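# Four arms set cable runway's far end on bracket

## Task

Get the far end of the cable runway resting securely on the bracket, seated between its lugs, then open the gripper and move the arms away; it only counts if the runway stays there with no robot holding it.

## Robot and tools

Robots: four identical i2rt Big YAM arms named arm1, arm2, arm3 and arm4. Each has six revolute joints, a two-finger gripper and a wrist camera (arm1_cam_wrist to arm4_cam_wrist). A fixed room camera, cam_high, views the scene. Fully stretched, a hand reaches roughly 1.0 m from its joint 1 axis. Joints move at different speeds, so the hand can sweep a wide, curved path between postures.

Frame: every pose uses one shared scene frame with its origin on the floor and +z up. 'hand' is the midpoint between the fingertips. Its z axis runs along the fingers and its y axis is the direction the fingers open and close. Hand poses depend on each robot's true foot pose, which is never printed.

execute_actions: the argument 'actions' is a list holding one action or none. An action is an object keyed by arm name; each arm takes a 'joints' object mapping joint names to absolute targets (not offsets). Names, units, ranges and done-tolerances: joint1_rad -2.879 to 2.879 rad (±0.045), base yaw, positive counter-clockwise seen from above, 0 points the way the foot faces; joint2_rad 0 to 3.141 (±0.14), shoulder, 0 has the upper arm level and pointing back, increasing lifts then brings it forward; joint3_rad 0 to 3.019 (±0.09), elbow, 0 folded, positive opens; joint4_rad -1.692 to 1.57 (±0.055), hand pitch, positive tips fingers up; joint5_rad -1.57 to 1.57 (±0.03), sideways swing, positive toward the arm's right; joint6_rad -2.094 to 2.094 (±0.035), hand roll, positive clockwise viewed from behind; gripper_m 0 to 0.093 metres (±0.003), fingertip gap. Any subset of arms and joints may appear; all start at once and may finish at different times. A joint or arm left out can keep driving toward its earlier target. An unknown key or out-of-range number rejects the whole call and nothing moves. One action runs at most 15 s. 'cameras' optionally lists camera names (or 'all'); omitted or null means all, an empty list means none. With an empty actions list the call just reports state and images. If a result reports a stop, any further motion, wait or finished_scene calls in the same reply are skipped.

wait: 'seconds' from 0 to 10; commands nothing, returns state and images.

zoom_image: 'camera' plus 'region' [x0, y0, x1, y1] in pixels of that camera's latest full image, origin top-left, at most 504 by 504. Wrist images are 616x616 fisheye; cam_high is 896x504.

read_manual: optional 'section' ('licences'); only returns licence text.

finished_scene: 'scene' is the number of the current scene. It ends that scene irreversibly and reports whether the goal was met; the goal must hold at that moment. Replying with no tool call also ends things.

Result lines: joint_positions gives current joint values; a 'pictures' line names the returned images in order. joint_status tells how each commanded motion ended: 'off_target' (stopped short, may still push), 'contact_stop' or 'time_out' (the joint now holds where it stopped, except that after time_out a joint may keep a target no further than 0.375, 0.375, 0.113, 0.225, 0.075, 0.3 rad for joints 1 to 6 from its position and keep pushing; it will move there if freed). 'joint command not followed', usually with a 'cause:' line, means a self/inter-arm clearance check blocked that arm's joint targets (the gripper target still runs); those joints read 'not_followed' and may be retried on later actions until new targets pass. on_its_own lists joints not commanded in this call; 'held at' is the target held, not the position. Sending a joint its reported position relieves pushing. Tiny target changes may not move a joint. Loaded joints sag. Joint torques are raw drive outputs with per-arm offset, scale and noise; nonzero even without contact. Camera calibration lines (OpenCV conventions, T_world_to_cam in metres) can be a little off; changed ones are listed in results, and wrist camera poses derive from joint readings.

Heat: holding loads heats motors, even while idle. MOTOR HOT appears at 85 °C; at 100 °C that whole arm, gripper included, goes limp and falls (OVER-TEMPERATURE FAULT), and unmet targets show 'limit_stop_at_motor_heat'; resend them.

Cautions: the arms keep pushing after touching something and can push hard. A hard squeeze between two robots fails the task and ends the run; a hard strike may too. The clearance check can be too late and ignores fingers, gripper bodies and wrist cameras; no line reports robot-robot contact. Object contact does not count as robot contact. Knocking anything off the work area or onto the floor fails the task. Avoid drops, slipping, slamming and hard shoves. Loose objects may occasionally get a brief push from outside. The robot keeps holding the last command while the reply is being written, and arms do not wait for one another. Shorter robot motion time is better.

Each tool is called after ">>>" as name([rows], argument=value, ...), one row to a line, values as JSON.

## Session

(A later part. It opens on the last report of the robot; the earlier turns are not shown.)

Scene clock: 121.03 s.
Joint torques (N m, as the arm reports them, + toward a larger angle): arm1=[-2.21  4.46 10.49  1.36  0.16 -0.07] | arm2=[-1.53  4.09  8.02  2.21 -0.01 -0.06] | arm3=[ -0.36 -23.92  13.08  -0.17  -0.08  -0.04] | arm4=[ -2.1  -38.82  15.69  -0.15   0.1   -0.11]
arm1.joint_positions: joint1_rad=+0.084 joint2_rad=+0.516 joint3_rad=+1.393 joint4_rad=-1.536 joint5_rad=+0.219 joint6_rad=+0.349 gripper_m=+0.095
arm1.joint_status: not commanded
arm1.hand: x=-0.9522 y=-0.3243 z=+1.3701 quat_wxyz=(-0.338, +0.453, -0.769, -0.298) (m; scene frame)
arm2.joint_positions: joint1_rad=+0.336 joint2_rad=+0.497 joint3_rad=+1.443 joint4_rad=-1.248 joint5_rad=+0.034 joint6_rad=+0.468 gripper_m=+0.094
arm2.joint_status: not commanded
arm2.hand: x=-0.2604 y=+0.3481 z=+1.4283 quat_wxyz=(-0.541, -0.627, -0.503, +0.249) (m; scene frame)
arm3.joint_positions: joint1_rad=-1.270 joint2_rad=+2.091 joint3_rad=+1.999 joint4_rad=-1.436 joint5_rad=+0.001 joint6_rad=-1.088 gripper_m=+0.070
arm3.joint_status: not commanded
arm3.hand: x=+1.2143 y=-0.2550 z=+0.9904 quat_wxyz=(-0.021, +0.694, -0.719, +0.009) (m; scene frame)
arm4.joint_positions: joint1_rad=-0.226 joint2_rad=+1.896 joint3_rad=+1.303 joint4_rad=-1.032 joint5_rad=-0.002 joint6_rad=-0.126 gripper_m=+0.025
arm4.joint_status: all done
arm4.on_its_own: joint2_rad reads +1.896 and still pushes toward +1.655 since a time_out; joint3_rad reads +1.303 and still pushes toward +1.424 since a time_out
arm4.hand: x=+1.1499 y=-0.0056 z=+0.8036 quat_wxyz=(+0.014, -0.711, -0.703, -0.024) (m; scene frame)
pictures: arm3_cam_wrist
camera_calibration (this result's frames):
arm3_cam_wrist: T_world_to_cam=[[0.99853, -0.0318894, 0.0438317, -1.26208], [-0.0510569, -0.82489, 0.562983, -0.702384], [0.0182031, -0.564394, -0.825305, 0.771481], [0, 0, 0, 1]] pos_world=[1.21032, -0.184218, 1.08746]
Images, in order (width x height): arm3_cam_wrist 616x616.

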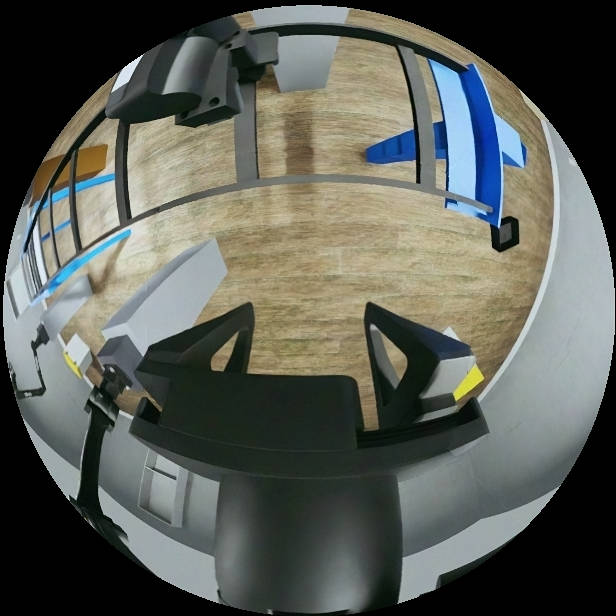

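>>> execute_actions([
  {"arm4":{"joints":{"joint2_rad":1.88,"joint3_rad":1.335}}},
], cameras=["arm3_cam_wrist"])

>>> zoom_image(camera="arm3_cam_wrist", region=[350, 20, 550, 240])

Scene clock: 127.17 s.
Joint torques (N m, as the arm reports them, + toward a larger angle): arm1=[-2.22  4.46 10.51  1.34  0.15 -0.07] | arm2=[-1.56  4.14  8.03  2.22 -0.02 -0.06] | arm3=[ -0.36 -23.97  13.08  -0.16  -0.08  -0.04] | arm4=[ -2.22 -20.85  10.65  -0.46  -0.03  -0.07]
arm1.joint_positions: joint1_rad=+0.084 joint2_rad=+0.516 joint3_rad=+1.393 joint4_rad=-1.536 joint5_rad=+0.219 joint6_rad=+0.349 gripper_m=+0.095
arm1.joint_status: not commanded
arm1.hand: x=-0.9522 y=-0.3243 z=+1.3701 quat_wxyz=(-0.338, +0.453, -0.769, -0.298) (m; scene frame)
arm2.joint_positions: joint1_rad=+0.336 joint2_rad=+0.497 joint3_rad=+1.443 joint4_rad=-1.248 joint5_rad=+0.034 joint6_rad=+0.468 gripper_m=+0.094
arm2.joint_status: not commanded
arm2.hand: x=-0.2604 y=+0.3481 z=+1.4283 quat_wxyz=(-0.541, -0.627, -0.503, +0.249) (m; scene frame)
arm3.joint_positions: joint1_rad=-1.270 joint2_rad=+2.091 joint3_rad=+1.999 joint4_rad=-1.436 joint5_rad=+0.001 joint6_rad=-1.088 gripper_m=+0.070
arm3.joint_status: not commanded
arm3.hand: x=+1.2143 y=-0.2550 z=+0.9904 quat_wxyz=(-0.021, +0.694, -0.719, +0.009) (m; scene frame)
arm4.joint_positions: joint1_rad=-0.226 joint2_rad=+1.910 joint3_rad=+1.282 joint4_rad=-1.023 joint5_rad=+0.002 joint6_rad=-0.130 gripper_m=+0.025
arm4.joint_status: all done
arm4.hand: x=+1.1506 y=+0.0039 z=+0.7902 quat_wxyz=(+0.024, -0.709, -0.704, -0.033) (m; scene frame)
pictures: arm3_cam_wrist
camera_calibration (this result's frames):
arm3_cam_wrist: T_world_to_cam=[[0.99853, -0.0318894, 0.0438317, -1.26208], [-0.0510569, -0.82489, 0.562983, -0.702384], [0.0182031, -0.564394, -0.825305, 0.771481], [0, 0, 0, 1]] pos_world=[1.21032, -0.184218, 1.08746]
Images, in order (width x height): arm3_cam_wrist 616x616.

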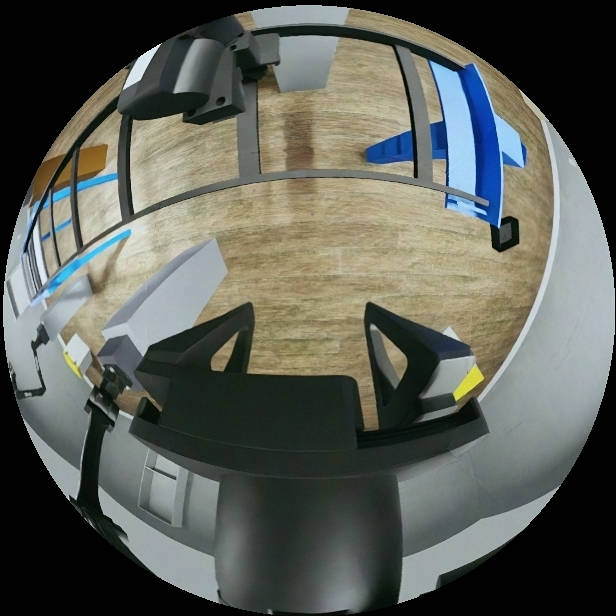

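Region (350, 20, 550, 240) of arm3_cam_wrist's 616x616 image, scaled by 2.291, with more detail than that image has; it fills the left 458 columns of this view, and the rest is white.

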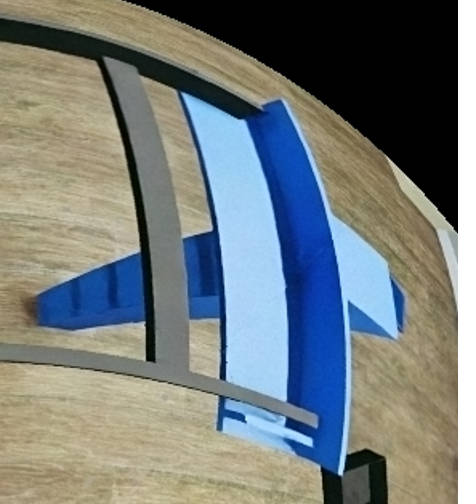

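>>> execute_actions([
  {"arm4":{"joints":{"gripper_m":0.08}}},
], cameras=[])

>>> execute_actions([
  {"arm4":{"joints":{"joint2_rad":0.9,"joint3_rad":1.3,"joint4_rad":-1.5}},"arm3":{"joints":{"joint2_rad":0.9,"joint3_rad":1.3}}},
], cameras=["arm4_cam_wrist","cam_high"])

Scene clock: 134.17 s.
Joint torques (N m, as the arm reports them, + toward a larger angle): arm1=[-2.11  4.28 10.51  1.32  0.15 -0.08] | arm2=[-1.57  4.05  8.04  2.2  -0.01 -0.06] | arm3=[ -0.38 -23.89  13.09  -0.17  -0.08  -0.04] | arm4=[ -2.03 -18.46   9.56   0.05  -0.03  -0.06]
arm1.joint_positions: joint1_rad=+0.084 joint2_rad=+0.516 joint3_rad=+1.393 joint4_rad=-1.536 joint5_rad=+0.219 joint6_rad=+0.349 gripper_m=+0.095
arm1.joint_status: not commanded
arm1.hand: x=-0.9522 y=-0.3243 z=+1.3701 quat_wxyz=(-0.338, +0.453, -0.769, -0.298) (m; scene frame)
arm2.joint_positions: joint1_rad=+0.336 joint2_rad=+0.497 joint3_rad=+1.443 joint4_rad=-1.248 joint5_rad=+0.034 joint6_rad=+0.468 gripper_m=+0.094
arm2.joint_status: not commanded
arm2.hand: x=-0.2604 y=+0.3481 z=+1.4283 quat_wxyz=(-0.541, -0.627, -0.503, +0.249) (m; scene frame)
arm3.joint_positions: joint1_rad=-1.270 joint2_rad=+2.091 joint3_rad=+1.999 joint4_rad=-1.436 joint5_rad=+0.001 joint6_rad=-1.088 gripper_m=+0.070
arm3.joint_status: not commanded
arm3.hand: x=+1.2143 y=-0.2550 z=+0.9904 quat_wxyz=(-0.021, +0.694, -0.719, +0.009) (m; scene frame)
arm4.joint_positions: joint1_rad=-0.226 joint2_rad=+1.882 joint3_rad=+1.300 joint4_rad=-1.034 joint5_rad=+0.002 joint6_rad=-0.130 gripper_m=+0.080
arm4.joint_status: all done
arm4.hand: x=+1.1491 y=-0.0054 z=+0.8093 quat_wxyz=(+0.013, -0.710, -0.704, -0.019) (m; scene frame)
pictures: none
No camera images: the call's "cameras" was empty. Leave "cameras" out to get every camera's image.

Scene clock: 135.93 s.
Joint torques (N m, as the arm reports them, + toward a larger angle): arm1=[-2.13  4.45 10.53  1.34  0.16 -0.08] | arm2=[-1.52  4.11  8.01  2.21 -0.01 -0.06] | arm3=[-0.27 -2.53 10.45  0.7  -0.07  0.  ] | arm4=[-2.04 -1.67  9.34  0.94 -0.03 -0.05]
arm1.joint_positions: joint1_rad=+0.084 joint2_rad=+0.516 joint3_rad=+1.393 joint4_rad=-1.536 joint5_rad=+0.219 joint6_rad=+0.349 gripper_m=+0.095
arm1.joint_status: not commanded
arm1.hand: x=-0.9522 y=-0.3243 z=+1.3701 quat_wxyz=(-0.338, +0.453, -0.769, -0.298) (m; scene frame)
arm2.joint_positions: joint1_rad=+0.336 joint2_rad=+0.497 joint3_rad=+1.443 joint4_rad=-1.248 joint5_rad=+0.034 joint6_rad=+0.468 gripper_m=+0.094
arm2.joint_status: not commanded
arm2.hand: x=-0.2604 y=+0.3481 z=+1.4283 quat_wxyz=(-0.541, -0.627, -0.503, +0.249) (m; scene frame)
arm3.joint_positions: joint1_rad=-1.270 joint2_rad=+0.893 joint3_rad=+1.305 joint4_rad=-1.439 joint5_rad=+0.001 joint6_rad=-1.089 gripper_m=+0.070
arm3.joint_status: all done
arm3.hand: x=+0.9017 y=-0.4040 z=+1.2549 quat_wxyz=(-0.256, +0.669, -0.692, +0.087) (m; scene frame)
arm4.joint_positions: joint1_rad=-0.226 joint2_rad=+0.893 joint3_rad=+1.291 joint4_rad=-1.491 joint5_rad=+0.002 joint6_rad=-0.130 gripper_m=+0.080
arm4.joint_status: all done
arm4.hand: x=+1.1762 y=+0.2006 z=+1.1926 quat_wxyz=(-0.144, -0.690, -0.684, +0.187) (m; scene frame)
pictures: arm4_cam_wrist, cam_high
camera_calibration (this result's frames):
arm4_cam_wrist: T_world_to_cam=[[-0.998752, 0.014254, 0.0478773, 1.1156], [0.0210282, 0.989337, 0.144117, -0.387663], [-0.0453126, 0.144943, -0.988402, 1.32475], [0, 0, 0, 1]] pos_world=[1.18238, 0.175614, 1.31184]
Images, in order (width x height): arm4_cam_wrist 616x616, cam_high 896x504.

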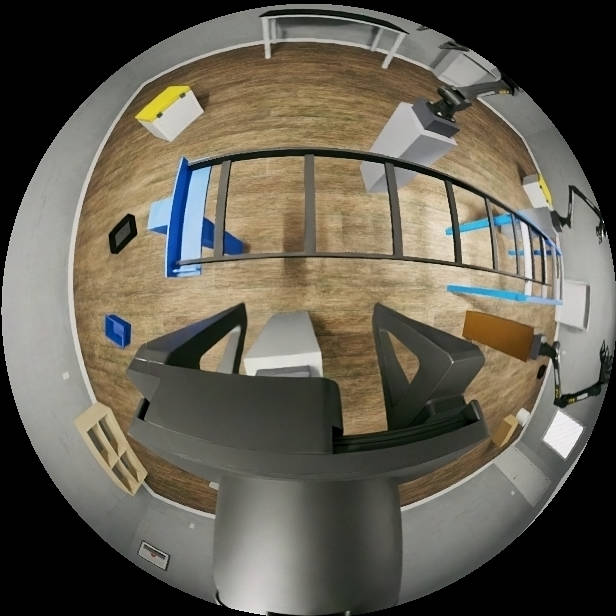

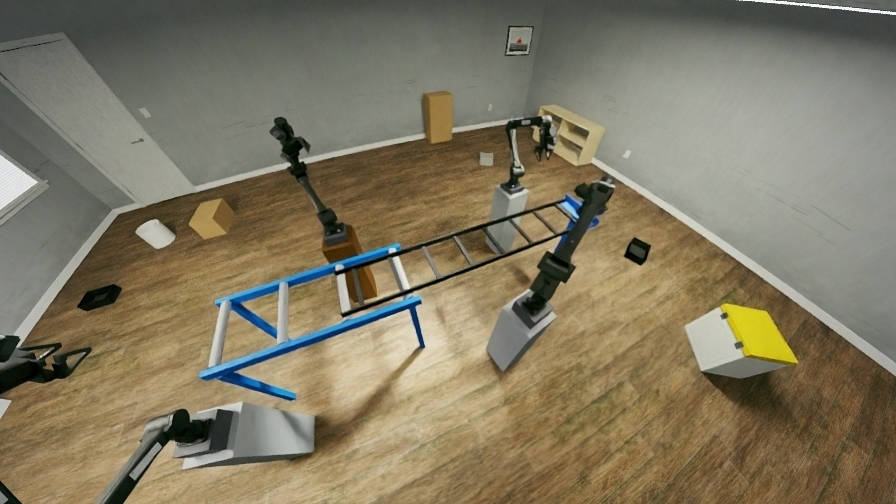

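>>> finished_scene(scene=2)

The scene is finished: the task was done.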